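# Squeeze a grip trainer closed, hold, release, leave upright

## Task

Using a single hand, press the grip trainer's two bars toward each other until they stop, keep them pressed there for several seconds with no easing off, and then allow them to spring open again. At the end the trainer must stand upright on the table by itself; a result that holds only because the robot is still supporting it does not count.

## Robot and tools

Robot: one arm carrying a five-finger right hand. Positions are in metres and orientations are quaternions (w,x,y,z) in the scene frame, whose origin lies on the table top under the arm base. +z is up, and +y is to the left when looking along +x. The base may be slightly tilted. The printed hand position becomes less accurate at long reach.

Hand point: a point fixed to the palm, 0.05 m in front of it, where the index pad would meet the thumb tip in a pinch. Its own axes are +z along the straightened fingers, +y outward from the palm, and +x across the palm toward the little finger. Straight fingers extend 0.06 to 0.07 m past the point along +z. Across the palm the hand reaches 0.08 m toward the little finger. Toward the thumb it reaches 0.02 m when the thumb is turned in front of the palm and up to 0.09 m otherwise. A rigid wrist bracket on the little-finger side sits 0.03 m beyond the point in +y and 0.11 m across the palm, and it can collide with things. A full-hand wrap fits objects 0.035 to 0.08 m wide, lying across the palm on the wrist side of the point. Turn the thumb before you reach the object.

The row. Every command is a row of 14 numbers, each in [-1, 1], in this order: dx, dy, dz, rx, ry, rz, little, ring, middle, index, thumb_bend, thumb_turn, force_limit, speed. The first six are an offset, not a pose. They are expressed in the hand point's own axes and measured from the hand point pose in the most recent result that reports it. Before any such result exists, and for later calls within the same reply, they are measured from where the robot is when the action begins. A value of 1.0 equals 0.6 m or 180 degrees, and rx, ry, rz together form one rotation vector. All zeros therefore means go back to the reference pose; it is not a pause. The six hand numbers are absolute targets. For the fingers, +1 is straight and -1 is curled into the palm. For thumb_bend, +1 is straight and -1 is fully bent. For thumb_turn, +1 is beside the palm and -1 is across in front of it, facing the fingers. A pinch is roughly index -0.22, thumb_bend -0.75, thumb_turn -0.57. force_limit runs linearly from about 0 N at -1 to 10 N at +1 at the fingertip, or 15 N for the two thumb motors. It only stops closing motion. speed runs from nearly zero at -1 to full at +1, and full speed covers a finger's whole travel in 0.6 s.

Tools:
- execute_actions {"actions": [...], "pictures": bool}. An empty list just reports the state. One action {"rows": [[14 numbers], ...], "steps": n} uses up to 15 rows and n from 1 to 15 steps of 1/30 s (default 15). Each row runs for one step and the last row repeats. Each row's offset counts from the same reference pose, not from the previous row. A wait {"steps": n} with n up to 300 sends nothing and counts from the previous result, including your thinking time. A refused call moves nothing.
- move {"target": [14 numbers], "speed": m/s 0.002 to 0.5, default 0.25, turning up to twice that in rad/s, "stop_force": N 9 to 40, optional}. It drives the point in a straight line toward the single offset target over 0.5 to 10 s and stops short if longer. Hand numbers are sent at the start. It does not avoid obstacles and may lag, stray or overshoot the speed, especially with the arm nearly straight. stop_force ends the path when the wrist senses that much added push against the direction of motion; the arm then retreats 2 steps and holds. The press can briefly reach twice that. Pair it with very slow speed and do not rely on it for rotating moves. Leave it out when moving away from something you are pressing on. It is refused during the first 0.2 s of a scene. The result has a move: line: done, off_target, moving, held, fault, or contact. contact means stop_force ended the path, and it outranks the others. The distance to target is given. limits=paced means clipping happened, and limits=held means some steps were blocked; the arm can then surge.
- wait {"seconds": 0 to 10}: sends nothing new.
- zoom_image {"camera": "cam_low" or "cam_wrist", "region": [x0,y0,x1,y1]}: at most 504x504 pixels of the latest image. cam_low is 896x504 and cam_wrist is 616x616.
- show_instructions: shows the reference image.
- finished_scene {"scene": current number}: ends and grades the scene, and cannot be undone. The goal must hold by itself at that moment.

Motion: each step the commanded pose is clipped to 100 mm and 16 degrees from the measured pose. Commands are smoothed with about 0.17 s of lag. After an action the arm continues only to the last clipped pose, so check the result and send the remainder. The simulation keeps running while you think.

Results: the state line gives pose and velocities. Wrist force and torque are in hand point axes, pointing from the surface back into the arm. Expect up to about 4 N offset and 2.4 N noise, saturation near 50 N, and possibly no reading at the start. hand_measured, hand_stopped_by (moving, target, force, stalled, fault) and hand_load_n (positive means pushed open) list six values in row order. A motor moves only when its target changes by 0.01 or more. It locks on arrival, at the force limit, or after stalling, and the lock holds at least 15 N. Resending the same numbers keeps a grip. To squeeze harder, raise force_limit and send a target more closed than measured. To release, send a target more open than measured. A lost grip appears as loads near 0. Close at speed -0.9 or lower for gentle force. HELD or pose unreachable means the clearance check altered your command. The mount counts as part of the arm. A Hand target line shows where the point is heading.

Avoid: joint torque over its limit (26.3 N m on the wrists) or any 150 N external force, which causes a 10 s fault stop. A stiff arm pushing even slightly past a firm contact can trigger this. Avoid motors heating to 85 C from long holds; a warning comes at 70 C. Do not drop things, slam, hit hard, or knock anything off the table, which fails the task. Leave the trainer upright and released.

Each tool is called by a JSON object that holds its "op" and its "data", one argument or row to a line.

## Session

{"op": "execute_actions", "data": {
  "actions": []
}}

Scene clock: 0.00 s of 4800.00 s.
end_effector_position=(-0.0107, +0.4129, +0.3677) hand_measured=(+1.000, +1.000, +1.000, +1.000, +1.000, +1.000) hand_load_n=(+0.0, +0.0, +0.0, +0.0, +0.0, +0.0) hand_stopped_by=(target, target, target, target, target, target) hand_force_limit=0.00 hand_speed=-0.80 end_effector_quat_wxyz=(-0.026, +0.058, +0.996, +0.071) end_effector_velocity=(-0.000, -0.000, +0.000) end_effector_angular_velocity=(+0.000, -0.000, +0.000)
Joint positions: [ 1.318 -1.624  1.568  1.487  1.438 -0.261]
Joint velocities: [-0. -0. -0.  0. -0. -0.]
Motor temperatures (°C, as the motors report them): [27 30 30 31 32 34]
Wrist force (N, on the end effector, along its own x y z axes, offset not removed): no reading
Wrist torque (N m, same axes, about the end effector's origin, offset not removed): no reading
Hand target: -0.011, +0.413, +0.368; -0.026, +0.058, +0.996, +0.071
camera_calibration (this result's frames):
cam_wrist: T_world_to_cam=[[0.224873, 0.969445, 0.0980179, -0.43007], [0.830093, -0.24328, 0.501758, -0.0788496], [0.510273, -0.0314679, -0.859437, 0.460631], [0, 0, 0, 1]] pos_world=[-0.0728834, 0.412242, 0.477601]

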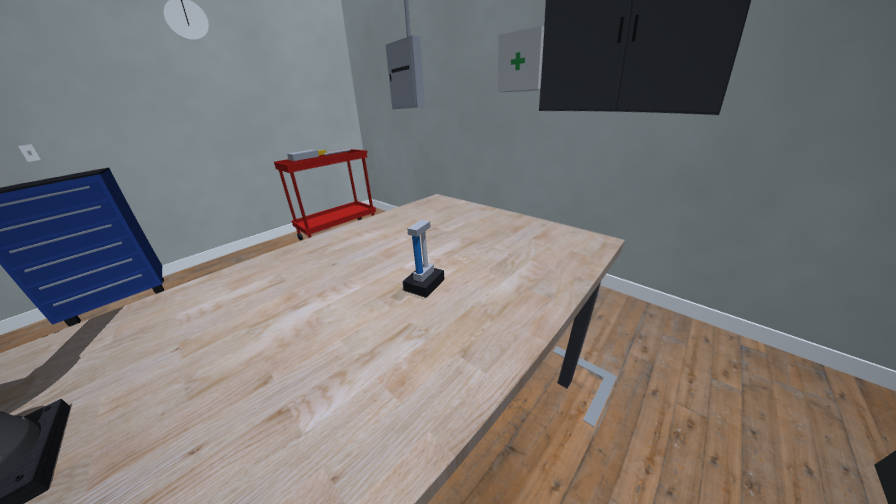

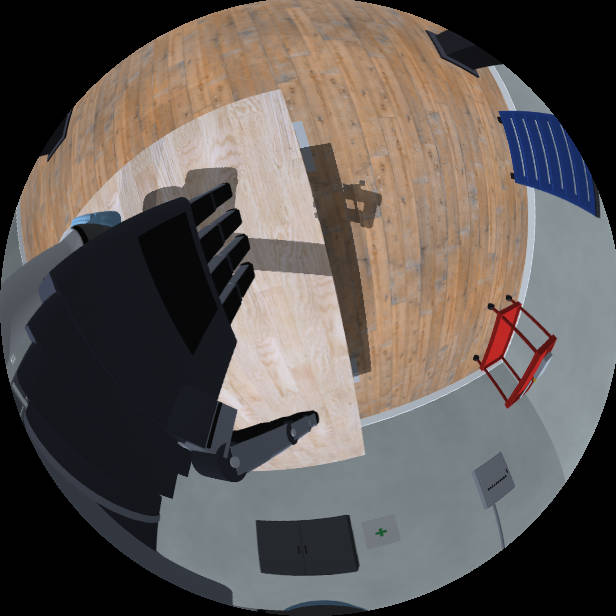

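{"op": "zoom_image", "data": {
  "camera": "cam_low",
  "region": [370, 210, 480, 310]
}}

Region (370, 210, 480, 310) of cam_low's 896x504 image, scaled by 4.582, with more detail than that image has; it fills the top 458 rows of this view, and the rest is white.

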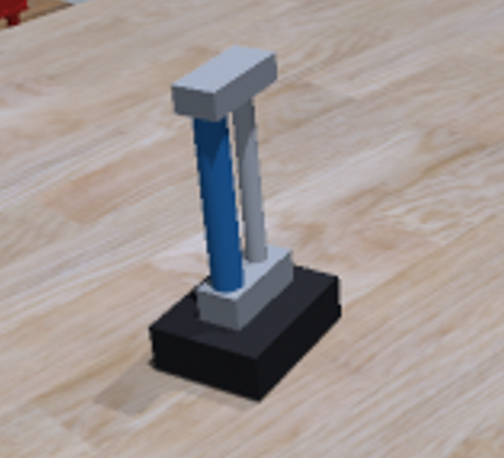

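{"op": "move", "data": {
  "target": [-0.887,-0.338,0.102,0.197,-0.513,0.14,1,1,1,1,1,-1,0,0.5],
  "speed": 0.25
}}

Scene clock: 26.37 s of 4800.00 s.
end_effector_position=(+0.4905, +0.1621, +0.2471) hand_measured=(+1.000, +1.000, +1.000, +1.000, +1.000, -1.000) hand_load_n=(+0.0, +0.0, +0.0, +0.0, +0.0, +0.0) hand_stopped_by=(target, target, target, target, target, target) hand_force_limit=0.00 hand_speed=0.50 end_effector_quat_wxyz=(+0.654, +0.270, +0.653, -0.271) end_effector_velocity=(+0.001, +0.000, -0.001) end_effector_angular_velocity=(-0.011, -0.011, +0.008)
Joint positions: [ 0.605 -1.295  2.087 -0.654  2.823 -1.434]
Joint velocities: [-0.004 -0.006  0.023 -0.071 -0.01  -0.052]
Motor temperatures (°C, as the motors report them): [27 30 30 31 32 34]
Wrist force (N, on the end effector, along its own x y z axes, offset not removed): [-3.5 -0.7 0.5]
Wrist torque (N m, same axes, about the end effector's origin, offset not removed): [-0.25 0.43 -0.38]
Hand target: +0.490, +0.162, +0.247; +0.654, +0.270, +0.652, -0.271
Off the commanded pose: 0.001 m, 0 deg.
After step 90, 18.80 s passed at rest.
move: done
camera_calibration (this result's frames):
cam_wrist: T_world_to_cam=[[0.725347, 0.6796, 0.109617, -0.489198], [-0.452777, 0.351057, 0.819605, -0.0410389], [0.518521, -0.64413, 0.562345, -0.162643], [0, 0, 0, 1]] pos_world=[0.420591, 0.242103, 0.178722]

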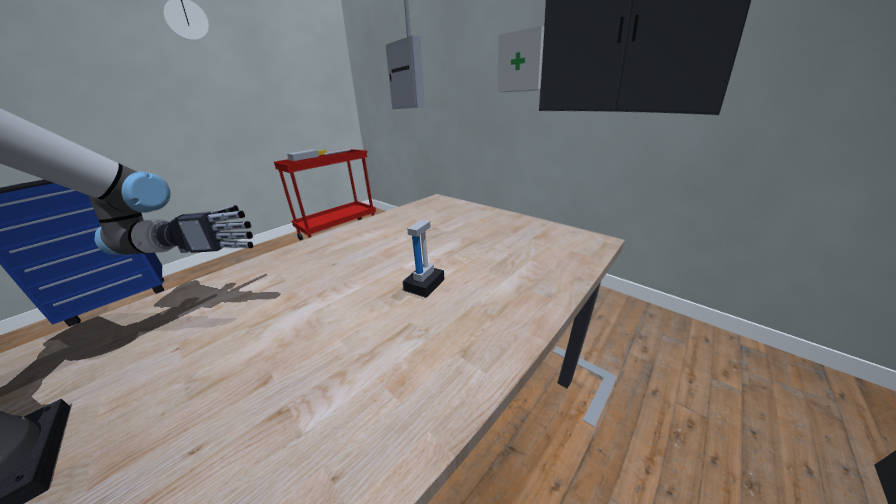

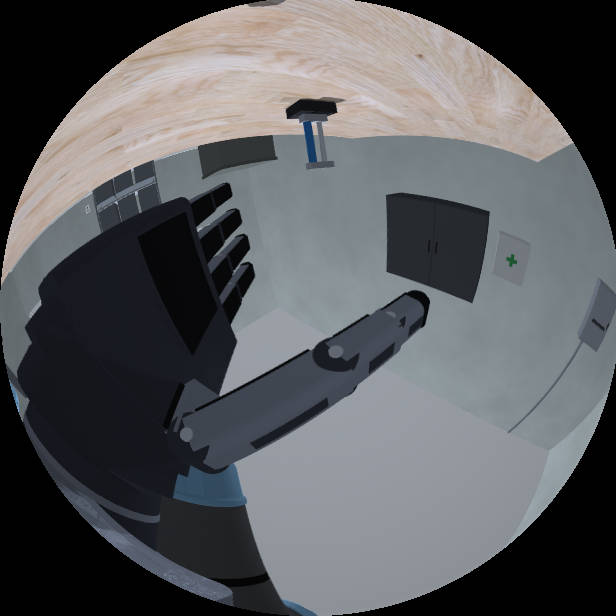

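{"op": "move", "data": {
  "target": [0.178,0.061,0.452,0,0,0,1,1,1,1,1,-1,0,0.5],
  "speed": 0.2
}}

{"op": "zoom_image", "data": {
  "camera": "cam_wrist",
  "region": [220, 90, 400, 290]
}}

Scene clock: 34.97 s of 4800.00 s.
end_effector_position=(+0.7079, -0.0040, +0.1404) hand_measured=(+1.000, +1.000, +1.000, +1.000, +1.000, -1.000) hand_load_n=(+0.0, +0.0, +0.0, +0.0, +0.0, +0.0) hand_stopped_by=(target, target, target, target, target, target) hand_force_limit=0.00 hand_speed=0.50 end_effector_quat_wxyz=(+0.654, +0.270, +0.653, -0.271) end_effector_velocity=(+0.002, -0.001, -0.001) end_effector_angular_velocity=(+0.000, -0.000, -0.000)
Joint positions: [ 0.123 -0.893  1.842 -0.889  2.344 -1.524]
Joint velocities: [-0.002  0.004 -0.005  0.001 -0.002  0.   ]
Motor temperatures (°C, as the motors report them): [27 30 30 31 32 34]
Wrist force (N, on the end effector, along its own x y z axes, offset not removed): [-2.4 -3.2 -2.4]
Wrist torque (N m, same axes, about the end effector's origin, offset not removed): [-0.29 0.19 -0.21]
Hand target: +0.708, -0.004, +0.140; +0.654, +0.270, +0.653, -0.271
Off the commanded pose: 0.000 m, 0 deg.
After step 90, 3.50 s passed at rest.
move: done
camera_calibration (this result's frames):
cam_wrist: T_world_to_cam=[[0.72534, 0.679624, 0.109515, -0.522316], [-0.452825, 0.35123, 0.819504, 0.203129], [0.51849, -0.64401, 0.562512, -0.322404], [0, 0, 0, 1]] pos_world=[0.638001, 0.0760018, 0.0720917]

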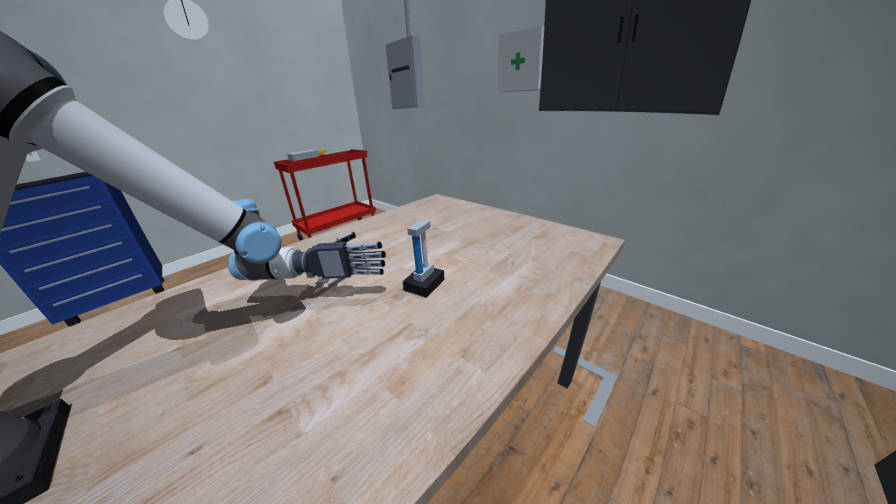

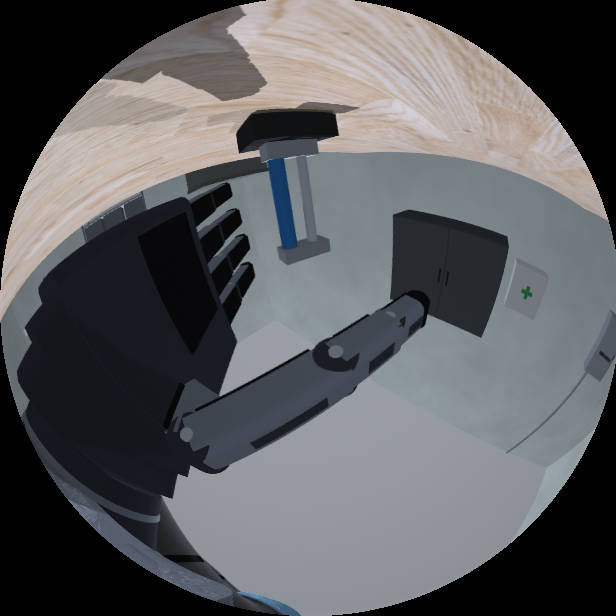

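Region (220, 90, 400, 290) of cam_wrist's 616x616 image, scaled by 2.520, with more detail than that image has; it fills the left 454 columns of this view, and the rest is white.

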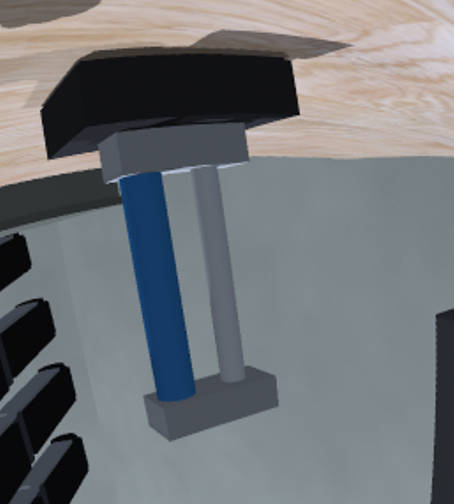

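Nearly identical to scene 1 (the whole image is shifted ~3 px).

{"op": "move", "data": {
  "target": [0,-0.003,0.26,0,0,0,1,1,1,1,1,-1,0,0.5],
  "speed": 0.08
}}

Scene clock: 41.07 s of 4800.00 s.
end_effector_position=(+0.8166, -0.1154, +0.1405) hand_measured=(+1.000, +1.000, +1.000, +1.000, +1.000, -1.000) hand_load_n=(+0.0, +0.0, +0.0, +0.0, +0.0, +0.0) hand_stopped_by=(target, target, target, target, target, target) hand_force_limit=0.00 hand_speed=0.50 end_effector_quat_wxyz=(+0.654, +0.270, +0.653, -0.271) end_effector_velocity=(+0.002, -0.002, -0.001) end_effector_angular_velocity=(-0.000, +0.002, -0.000)
Joint positions: [-0.062 -0.736  1.531 -0.744  2.158 -1.537]
Joint velocities: [-0.002  0.004 -0.007  0.004 -0.002 -0.001]
Motor temperatures (°C, as the motors report them): [27 30 30 31 32 34]
Wrist force (N, on the end effector, along its own x y z axes, offset not removed): [-1.2 1.7 -0.6]
Wrist torque (N m, same axes, about the end effector's origin, offset not removed): [-0.07 0.26 0.16]
Hand target: +0.817, -0.116, +0.140; +0.654, +0.270, +0.653, -0.271
Off the commanded pose: 0.000 m, 0 deg.
After step 90, 0.67 s passed at rest.
move: done
camera_calibration (this result's frames):
cam_wrist: T_world_to_cam=[[0.725334, 0.679641, 0.109445, -0.52542], [-0.45283, 0.351312, 0.819466, 0.291495], [0.518493, -0.643947, 0.562581, -0.450614], [0, 0, 0, 1]] pos_world=[0.746743, -0.0354803, 0.072142]

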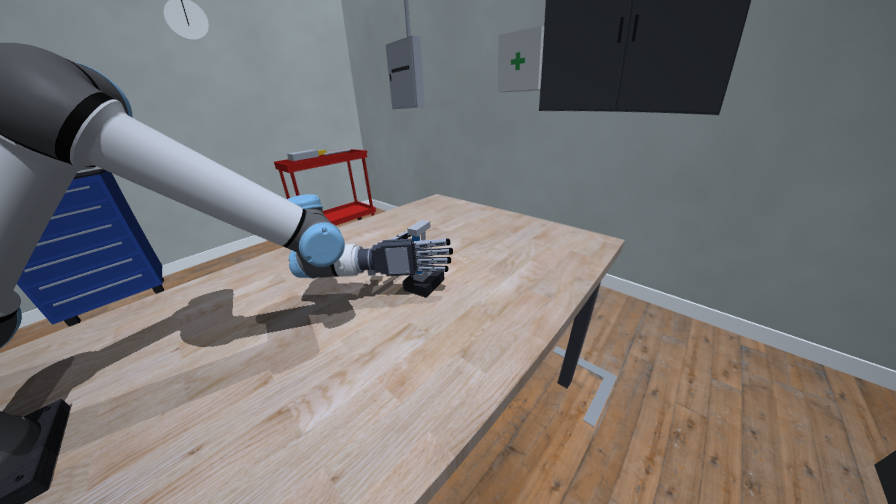

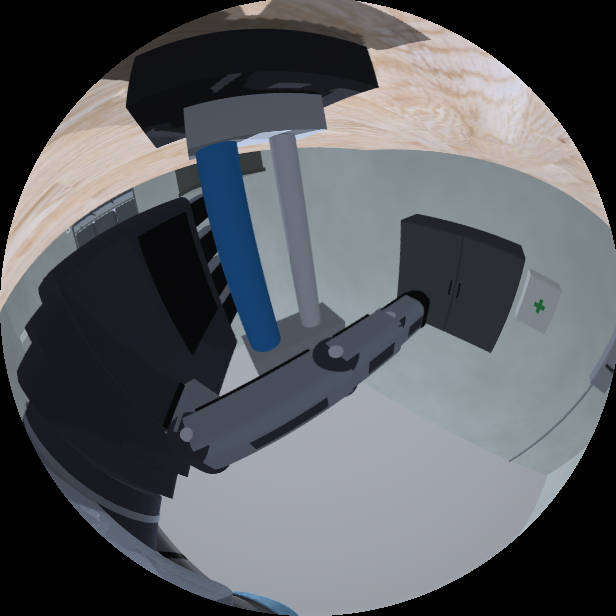

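{"op": "move", "data": {
  "target": [0,0.018,0.039,0,0,0,1,1,1,1,1,-1,0,0.5],
  "speed": 0.03
}}

{"op": "move", "data": {
  "target": [0,0,0,0,0,0,-0.55,-0.55,-0.55,-0.55,1,-1,-0.5,-0.3]
}}

{"op": "move", "data": {
  "target": [0,0,0,0,0,0,-1,-1,-1,-1,1,-1,1,-0.8]
}}

Scene clock: 54.60 s of 4800.00 s.
end_effector_position=(+0.8405, -0.1243, +0.1405) hand_measured=(+1.000, +1.000, +1.000, +1.000, +1.000, -1.000) hand_load_n=(+0.0, +0.0, +0.0, +0.0, +0.0, +0.0) hand_stopped_by=(target, target, target, target, target, target) hand_force_limit=0.00 hand_speed=0.50 end_effector_quat_wxyz=(+0.654, +0.270, +0.653, -0.271) end_effector_velocity=(+0.002, -0.000, +0.001) end_effector_angular_velocity=(-0.000, -0.000, +0.001)
Joint positions: [-0.069 -0.694  1.443 -0.699  2.152 -1.537]
Joint velocities: [ 0.     0.003 -0.008  0.004 -0.    -0.   ]
Motor temperatures (°C, as the motors report them): [27 30 30 31 32 34]
Wrist force (N, on the end effector, along its own x y z axes, offset not removed): [-0.6 -2.5 -2.8]
Wrist torque (N m, same axes, about the end effector's origin, offset not removed): [0.33 0.20 -0.29]
Hand target: +0.841, -0.124, +0.141; +0.654, +0.270, +0.653, -0.271
Off the commanded pose: 0.000 m, 0 deg.
After step 90, 9.33 s passed at rest.
move: done
camera_calibration (this result's frames):
cam_wrist: T_world_to_cam=[[0.725324, 0.679658, 0.109405, -0.536752], [-0.452825, 0.351342, 0.819456, 0.305423], [0.518511, -0.643913, 0.562603, -0.468708], [0, 0, 0, 1]] pos_world=[0.770653, -0.0443073, 0.072139]

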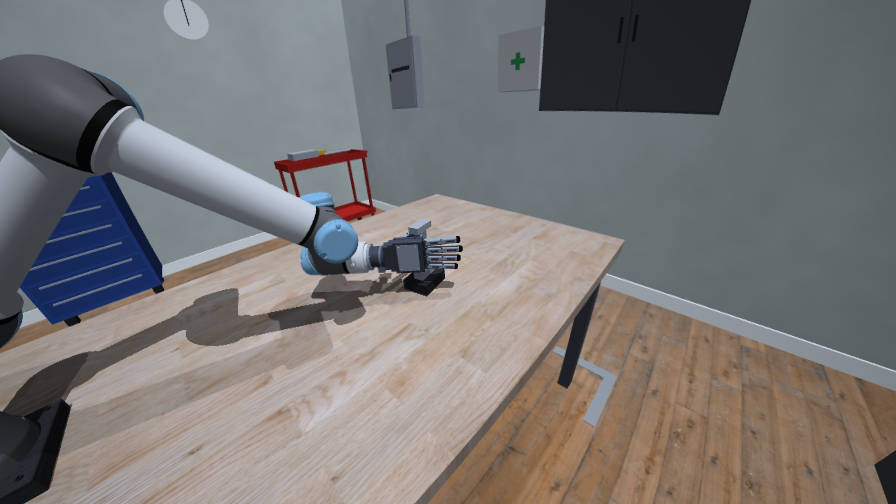

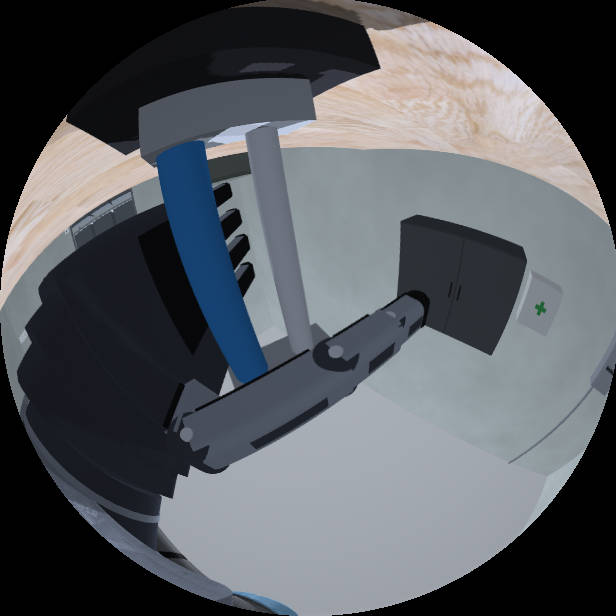

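Scene clock: 56.20 s of 4800.00 s.
end_effector_position=(+0.8405, -0.1243, +0.1405) hand_measured=(-0.550, -0.550, -0.550, -0.550, +1.000, -1.000) hand_load_n=(+0.5, +1.5, +0.0, +0.0, +0.0, +0.0) hand_stopped_by=(target, target, target, target, target, target) hand_force_limit=-0.50 hand_speed=-0.30 end_effector_quat_wxyz=(+0.654, +0.270, +0.653, -0.271) end_effector_velocity=(-0.000, -0.000, +0.000) end_effector_angular_velocity=(+0.001, -0.001, +0.000)
Joint positions: [-0.069 -0.694  1.443 -0.699  2.152 -1.537]
Joint velocities: [-0.    -0.     0.     0.    -0.     0.001]
Motor temperatures (°C, as the motors report them): [27 30 30 31 32 34]
Wrist force (N, on the end effector, along its own x y z axes, offset not removed): [-0.6 -3.5 5.0]
Wrist torque (N m, same axes, about the end effector's origin, offset not removed): [-0.52 -0.27 -0.33]
Hand target: +0.841, -0.124, +0.141; +0.654, +0.270, +0.653, -0.271
Off the commanded pose: 0.000 m, 0 deg.
move: done
camera_calibration (this result's frames):
cam_wrist: T_world_to_cam=[[0.725321, 0.679658, 0.109425, -0.536747], [-0.452852, 0.351347, 0.819439, 0.305443], [0.518492, -0.64391, 0.562624, -0.468707], [0, 0, 0, 1]] pos_world=[0.770656, -0.044317, 0.0721476]

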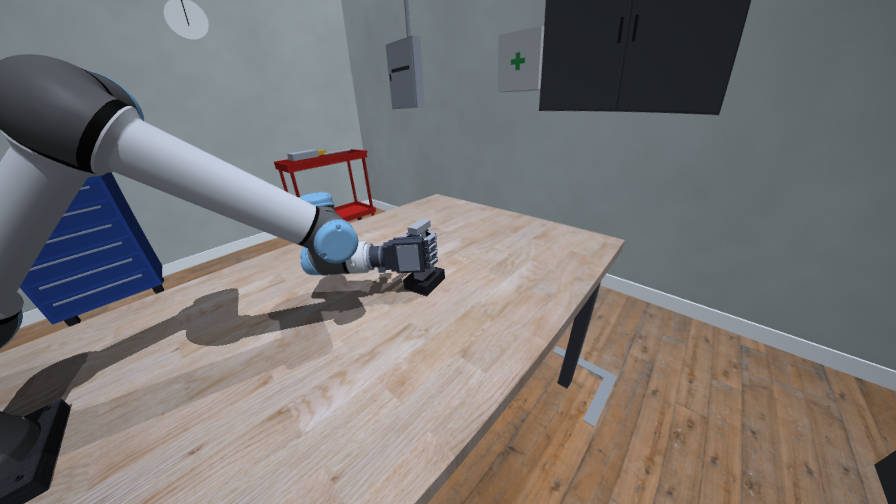

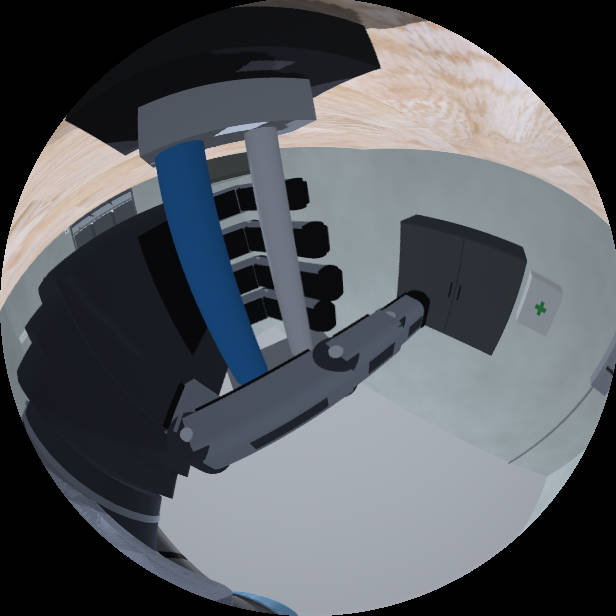

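Scene clock: 57.83 s of 4800.00 s.
end_effector_position=(+0.8405, -0.1243, +0.1405) hand_measured=(-1.000, -0.998, -0.998, -0.998, +1.000, -1.000) hand_load_n=(+2.5, +8.0, +6.0, +4.0, +0.0, +0.0) hand_stopped_by=(target, target, target, target, target, target) hand_force_limit=1.00 hand_speed=-0.80 end_effector_quat_wxyz=(+0.654, +0.270, +0.653, -0.271) end_effector_velocity=(-0.000, -0.000, -0.000) end_effector_angular_velocity=(+0.000, +0.000, +0.000)
Joint positions: [-0.069 -0.694  1.443 -0.699  2.152 -1.537]
Joint velocities: [-0.     0.     0.     0.    -0.     0.001]
Motor temperatures (°C, as the motors report them): [27 30 30 31 32 34]
Wrist force (N, on the end effector, along its own x y z axes, offset not removed): [1.3 -2.8 3.6]
Wrist torque (N m, same axes, about the end effector's origin, offset not removed): [-0.67 0.06 -0.34]
Hand target: +0.841, -0.124, +0.141; +0.654, +0.270, +0.653, -0.271
Off the commanded pose: 0.000 m, 0 deg.
move: done
camera_calibration (this result's frames):
cam_wrist: T_world_to_cam=[[0.72532, 0.679659, 0.109432, -0.53675], [-0.452862, 0.351349, 0.819433, 0.305435], [0.518486, -0.643908, 0.562632, -0.468715], [0, 0, 0, 1]] pos_world=[0.770657, -0.0443166, 0.0721679]

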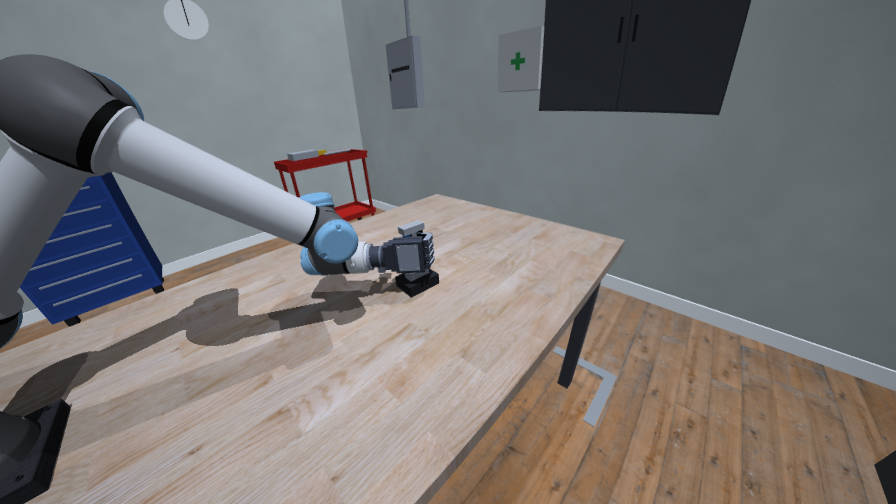

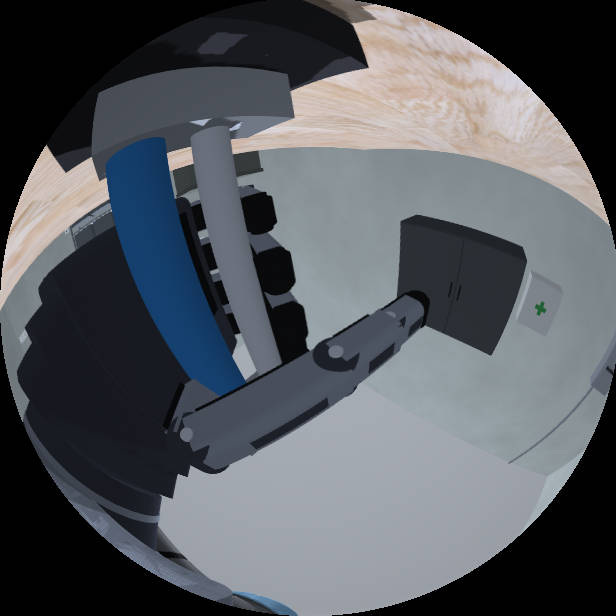

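{"op": "move", "data": {
  "target": [0,0,0,0,0,0,-1,-1,-1,-1,-1,-1,1,-0.6]
}}

Scene clock: 70.03 s of 4800.00 s.
end_effector_position=(+0.8405, -0.1243, +0.1405) hand_measured=(-1.000, -0.998, -0.998, -0.998, -0.084, -1.000) hand_load_n=(+1.5, +7.0, +4.5, +2.5, +15.0, +4.0) hand_stopped_by=(target, target, target, target, force, target) hand_force_limit=1.00 hand_speed=-0.60 end_effector_quat_wxyz=(+0.654, +0.270, +0.653, -0.271) end_effector_velocity=(-0.000, +0.000, -0.001) end_effector_angular_velocity=(+0.000, +0.001, -0.000)
Joint positions: [-0.069 -0.694  1.443 -0.699  2.152 -1.537]
Joint velocities: [ 0.     0.     0.     0.001  0.    -0.   ]
Motor temperatures (°C, as the motors report them): [27 30 30 31 32 34]
Wrist force (N, on the end effector, along its own x y z axes, offset not removed): [6.2 -1.7 1.2]
Wrist torque (N m, same axes, about the end effector's origin, offset not removed): [-0.15 -0.47 -0.01]
Hand target: +0.841, -0.124, +0.141; +0.654, +0.270, +0.653, -0.271
Off the commanded pose: 0.000 m, 0 deg.
After step 90, 6.27 s passed at rest.
move: done
camera_calibration (this result's frames):
cam_wrist: T_world_to_cam=[[0.725322, 0.679658, 0.10942, -0.536747], [-0.452845, 0.351346, 0.819443, 0.305438], [0.518497, -0.643911, 0.562619, -0.468709], [0, 0, 0, 1]] pos_world=[0.770655, -0.0443168, 0.0721464]

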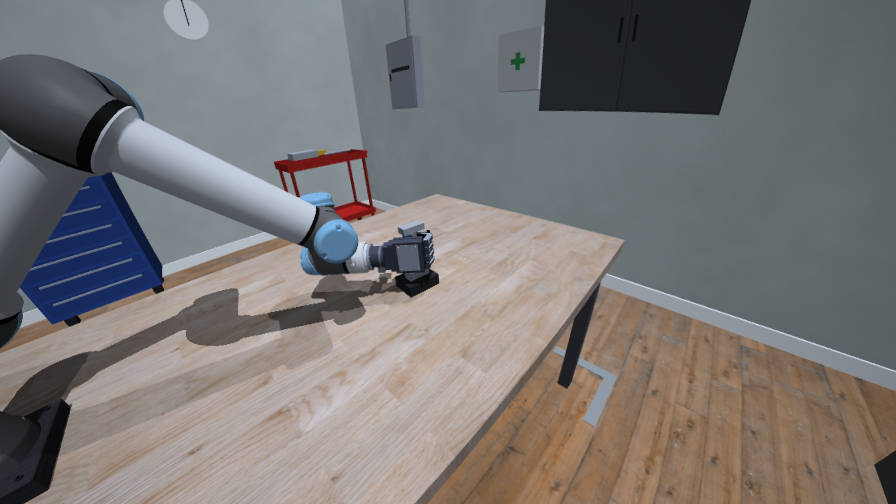

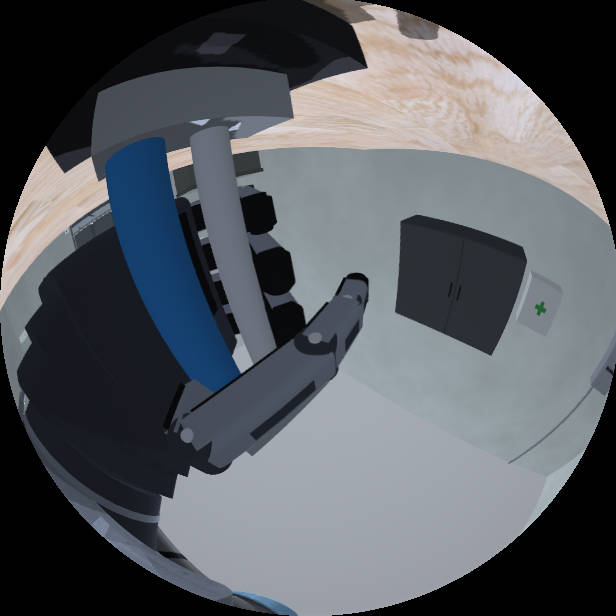

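Not enough. Release and regrasp.

{"op": "move", "data": {
  "target": [0,0,0,0,0,0,1,1,1,1,1,-1,1,-0.4]
}}

{"op": "move", "data": {
  "target": [0,-0.02,-0.06,0,0,0,1,1,1,1,1,-1,1,-0.4],
  "speed": 0.04
}}

{"op": "zoom_image", "data": {
  "camera": "cam_low",
  "region": [360, 210, 470, 310]
}}

Scene clock: 79.13 s of 4800.00 s.
end_effector_position=(+0.8405, -0.1243, +0.1406) hand_measured=(+1.000, +1.000, +1.000, +1.000, +1.000, -1.000) hand_load_n=(+0.0, +0.0, +0.0, +0.0, +0.0, +0.0) hand_stopped_by=(target, target, target, target, target, target) hand_force_limit=1.00 hand_speed=-0.40 end_effector_quat_wxyz=(+0.654, +0.270, +0.653, -0.271) end_effector_velocity=(+0.000, -0.000, +0.000) end_effector_angular_velocity=(-0.000, -0.000, -0.000)
Joint positions: [-0.069 -0.694  1.443 -0.699  2.152 -1.537]
Joint velocities: [-0. -0. -0. -0. -0. -0.]
Motor temperatures (°C, as the motors report them): [27 30 30 31 32 34]
Wrist force (N, on the end effector, along its own x y z axes, offset not removed): [1.0 -1.3 1.3]
Wrist torque (N m, same axes, about the end effector's origin, offset not removed): [0.01 -0.35 -0.29]
Hand target: +0.841, -0.124, +0.141; +0.654, +0.270, +0.653, -0.271
Off the commanded pose: 0.000 m, 0 deg.
After step 90, 3.83 s passed at rest.
move: done
camera_calibration (this result's frames):
cam_wrist: T_world_to_cam=[[0.725315, 0.67966, 0.109451, -0.536754], [-0.452889, 0.351354, 0.819416, 0.305439], [0.518468, -0.643904, 0.562653, -0.468718], [0, 0, 0, 1]] pos_world=[0.770661, -0.0443166, 0.0721928]

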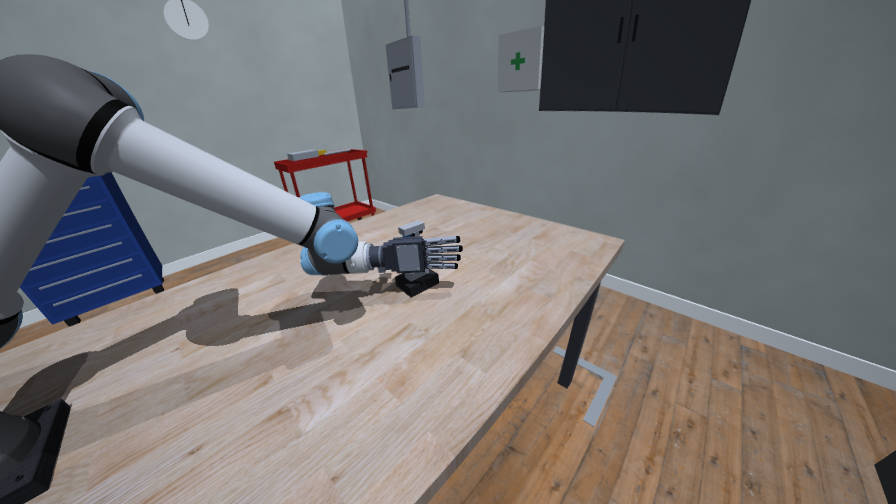

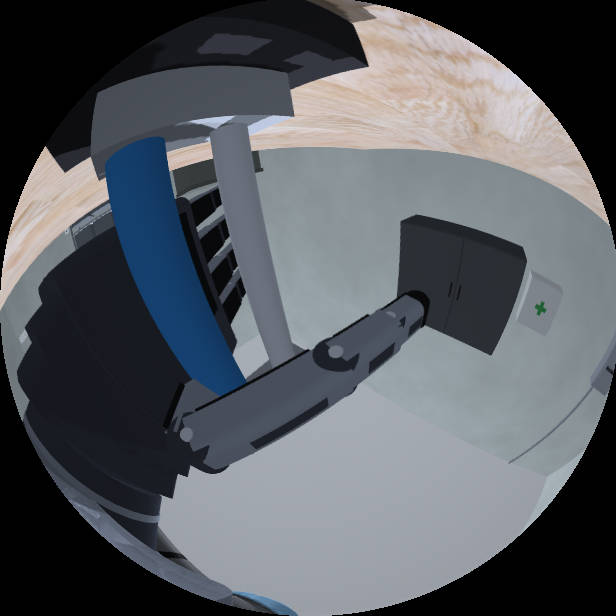

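Scene clock: 80.47 s of 4800.00 s.
end_effector_position=(+0.8068, -0.1074, +0.1406) hand_measured=(+1.000, +1.000, +1.000, +1.000, +1.000, -1.000) hand_load_n=(+0.0, +0.0, +0.0, +0.0, +0.0, +0.0) hand_stopped_by=(target, target, target, target, target, target) hand_force_limit=1.00 hand_speed=-0.40 end_effector_quat_wxyz=(+0.654, +0.270, +0.653, -0.271) end_effector_velocity=(-0.002, +0.001, +0.000) end_effector_angular_velocity=(-0.000, -0.002, +0.000)
Joint positions: [-0.052 -0.753  1.565 -0.761  2.169 -1.536]
Joint velocities: [ 0.001 -0.003  0.007 -0.005  0.001  0.   ]
Motor temperatures (°C, as the motors report them): [27 30 30 31 32 34]
Wrist force (N, on the end effector, along its own x y z axes, offset not removed): [0.3 -0.5 2.1]
Wrist torque (N m, same axes, about the end effector's origin, offset not removed): [-0.23 0.15 -0.08]
Hand target: +0.807, -0.107, +0.141; +0.654, +0.270, +0.653, -0.271
Off the commanded pose: 0.000 m, 0 deg.
move: done
camera_calibration (this result's frames):
cam_wrist: T_world_to_cam=[[0.725325, 0.679645, 0.10948, -0.523796], [-0.452886, 0.351328, 0.819428, 0.284261], [0.518457, -0.643934, 0.562629, -0.440385], [0, 0, 0, 1]] pos_world=[0.736981, -0.0274529, 0.0721867]

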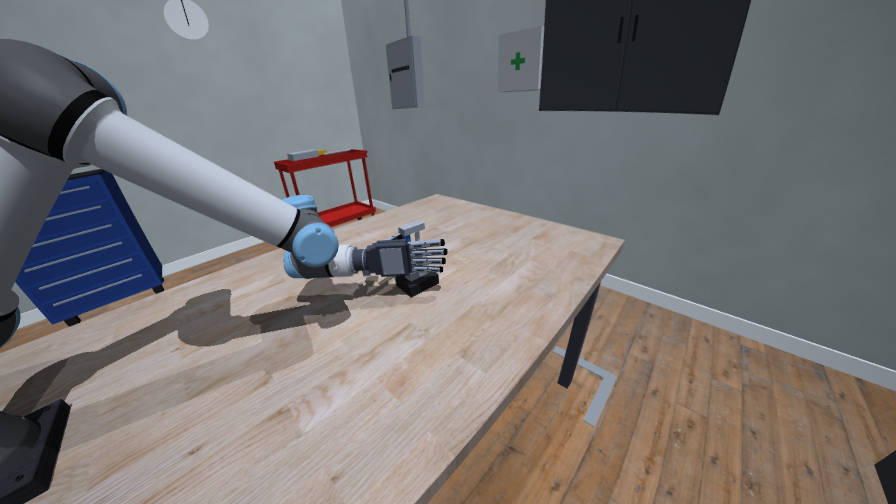

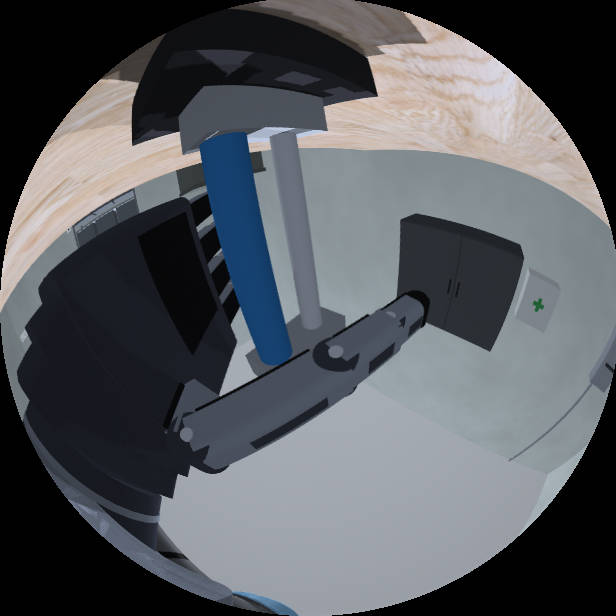

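Region (360, 210, 470, 310) of cam_low's 896x504 image, scaled by 4.582, with more detail than that image has; it fills the top 458 rows of this view, and the rest is white.

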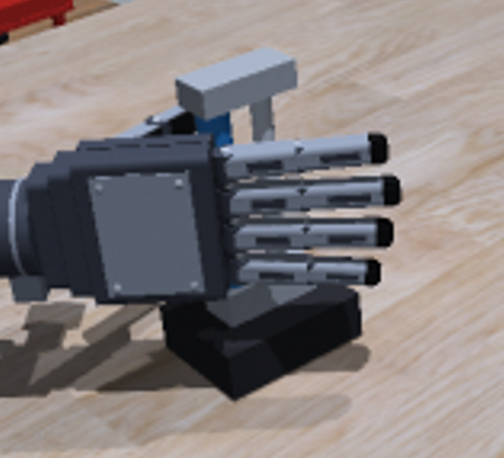

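{"op": "move", "data": {
  "target": [0,-0.029,0.012,0.167,0,0,1,1,1,1,1,-1,1,-0.4],
  "speed": 0.1
}}

Scene clock: 110.07 s of 4800.00 s.
end_effector_position=(+0.7995, -0.1247, +0.1404) hand_measured=(+1.000, +1.000, +1.000, +1.000, +1.000, -1.000) hand_load_n=(+0.0, +0.0, +0.0, +0.0, +0.0, +0.0) hand_stopped_by=(target, target, target, target, target, target) hand_force_limit=1.00 hand_speed=-0.40 end_effector_quat_wxyz=(+0.562, +0.430, +0.561, -0.431) end_effector_velocity=(+0.000, -0.000, +0.000) end_effector_angular_velocity=(+0.005, +0.002, -0.015)
Joint positions: [ 0.084 -0.558  1.153 -0.468  2.826 -1.467]
Joint velocities: [ 0.003  0.011 -0.028  0.038  0.017  0.02 ]
Motor temperatures (°C, as the motors report them): [27 30 30 31 32 34]
Wrist force (N, on the end effector, along its own x y z axes, offset not removed): [-3.6 4.0 2.2]
Wrist torque (N m, same axes, about the end effector's origin, offset not removed): [0.39 0.58 0.10]
Hand target: +0.800, -0.125, +0.140; +0.561, +0.431, +0.560, -0.431
Off the commanded pose: 0.000 m, 0 deg.
After step 90, 23.60 s passed at rest.
move: done
camera_calibration (this result's frames):
cam_wrist: T_world_to_cam=[[0.96772, 0.226747, 0.110013, -0.757083], [-0.217451, 0.530546, 0.81929, 0.121286], [0.127405, -0.816766, 0.562726, -0.156545], [0, 0, 0, 1]] pos_world=[0.778963, -0.0205415, 0.0720118]

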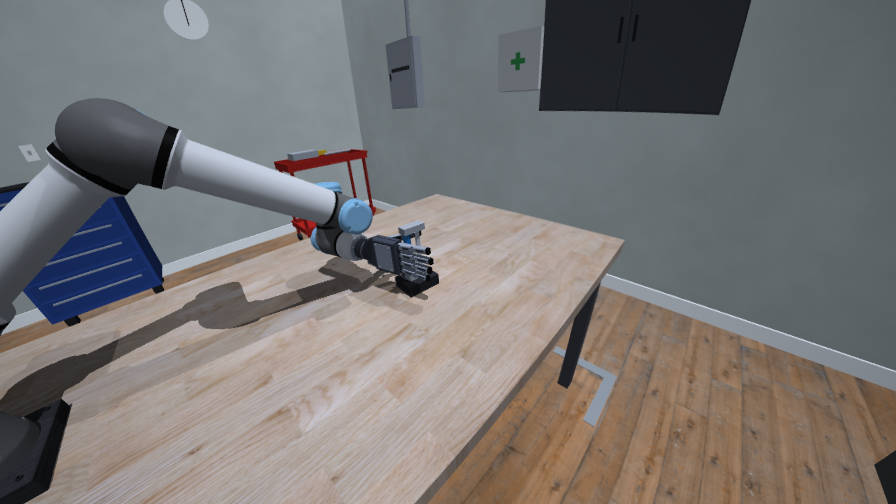

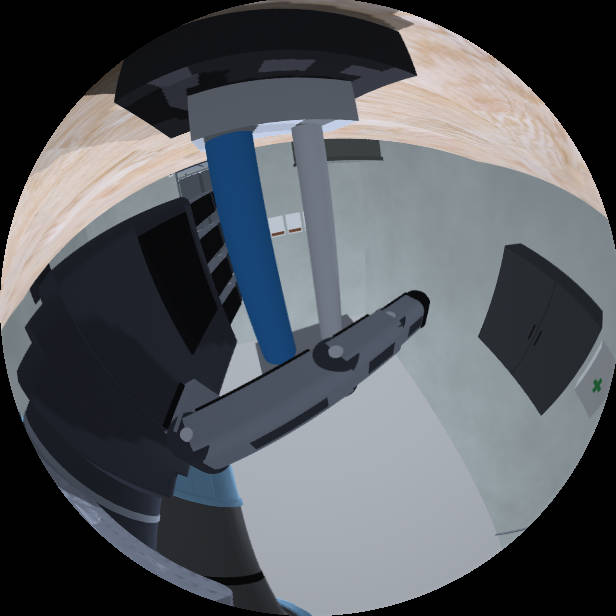

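{"op": "move", "data": {
  "target": [0,0.027,0.022,0,0,0,1,1,1,1,1,-1,1,-0.4],
  "speed": 0.03
}}

Scene clock: 114.70 s of 4800.00 s.
end_effector_position=(+0.8184, -0.1331, +0.1404) hand_measured=(+1.000, +1.000, +1.000, +1.000, +1.000, -1.000) hand_load_n=(+0.0, +0.0, +0.0, +0.0, +0.0, +0.0) hand_stopped_by=(target, target, target, target, target, target) hand_force_limit=1.00 hand_speed=-0.40 end_effector_quat_wxyz=(+0.562, +0.430, +0.561, -0.431) end_effector_velocity=(+0.002, -0.001, -0.000) end_effector_angular_velocity=(+0.000, +0.001, -0.000)
Joint positions: [ 0.073 -0.519  1.073 -0.431  2.815 -1.472]
Joint velocities: [-0.001  0.006 -0.011  0.006 -0.001  0.001]
Motor temperatures (°C, as the motors report them): [27 30 30 31 32 34]
Wrist force (N, on the end effector, along its own x y z axes, offset not removed): [-3.9 -1.6 -2.1]
Wrist torque (N m, same axes, about the end effector's origin, offset not removed): [0.51 0.92 -0.25]
Hand target: +0.819, -0.133, +0.140; +0.562, +0.430, +0.561, -0.431
Off the commanded pose: 0.000 m, 0 deg.
After step 90, 0.57 s passed at rest.
move: done
camera_calibration (this result's frames):
cam_wrist: T_world_to_cam=[[0.967742, 0.226794, 0.109727, -0.773351], [-0.217257, 0.530672, 0.81926, 0.129728], [0.127574, -0.816671, 0.562826, -0.165976], [0, 0, 0, 1]] pos_world=[0.797762, -0.0289995, 0.0719917]

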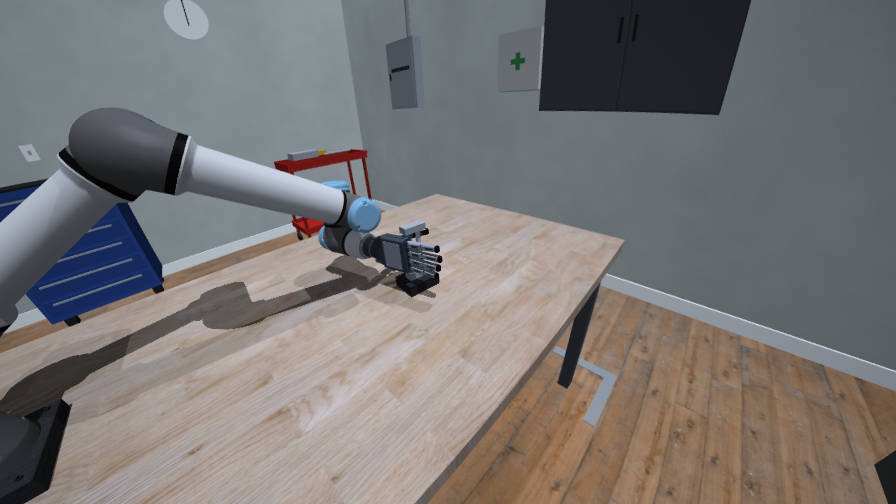

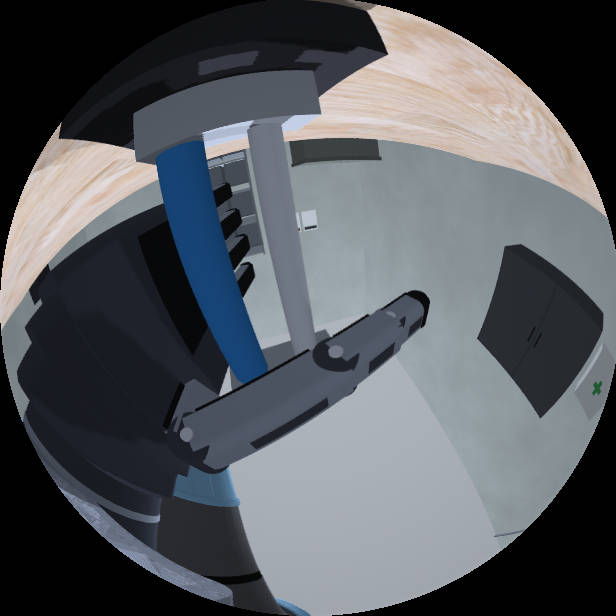

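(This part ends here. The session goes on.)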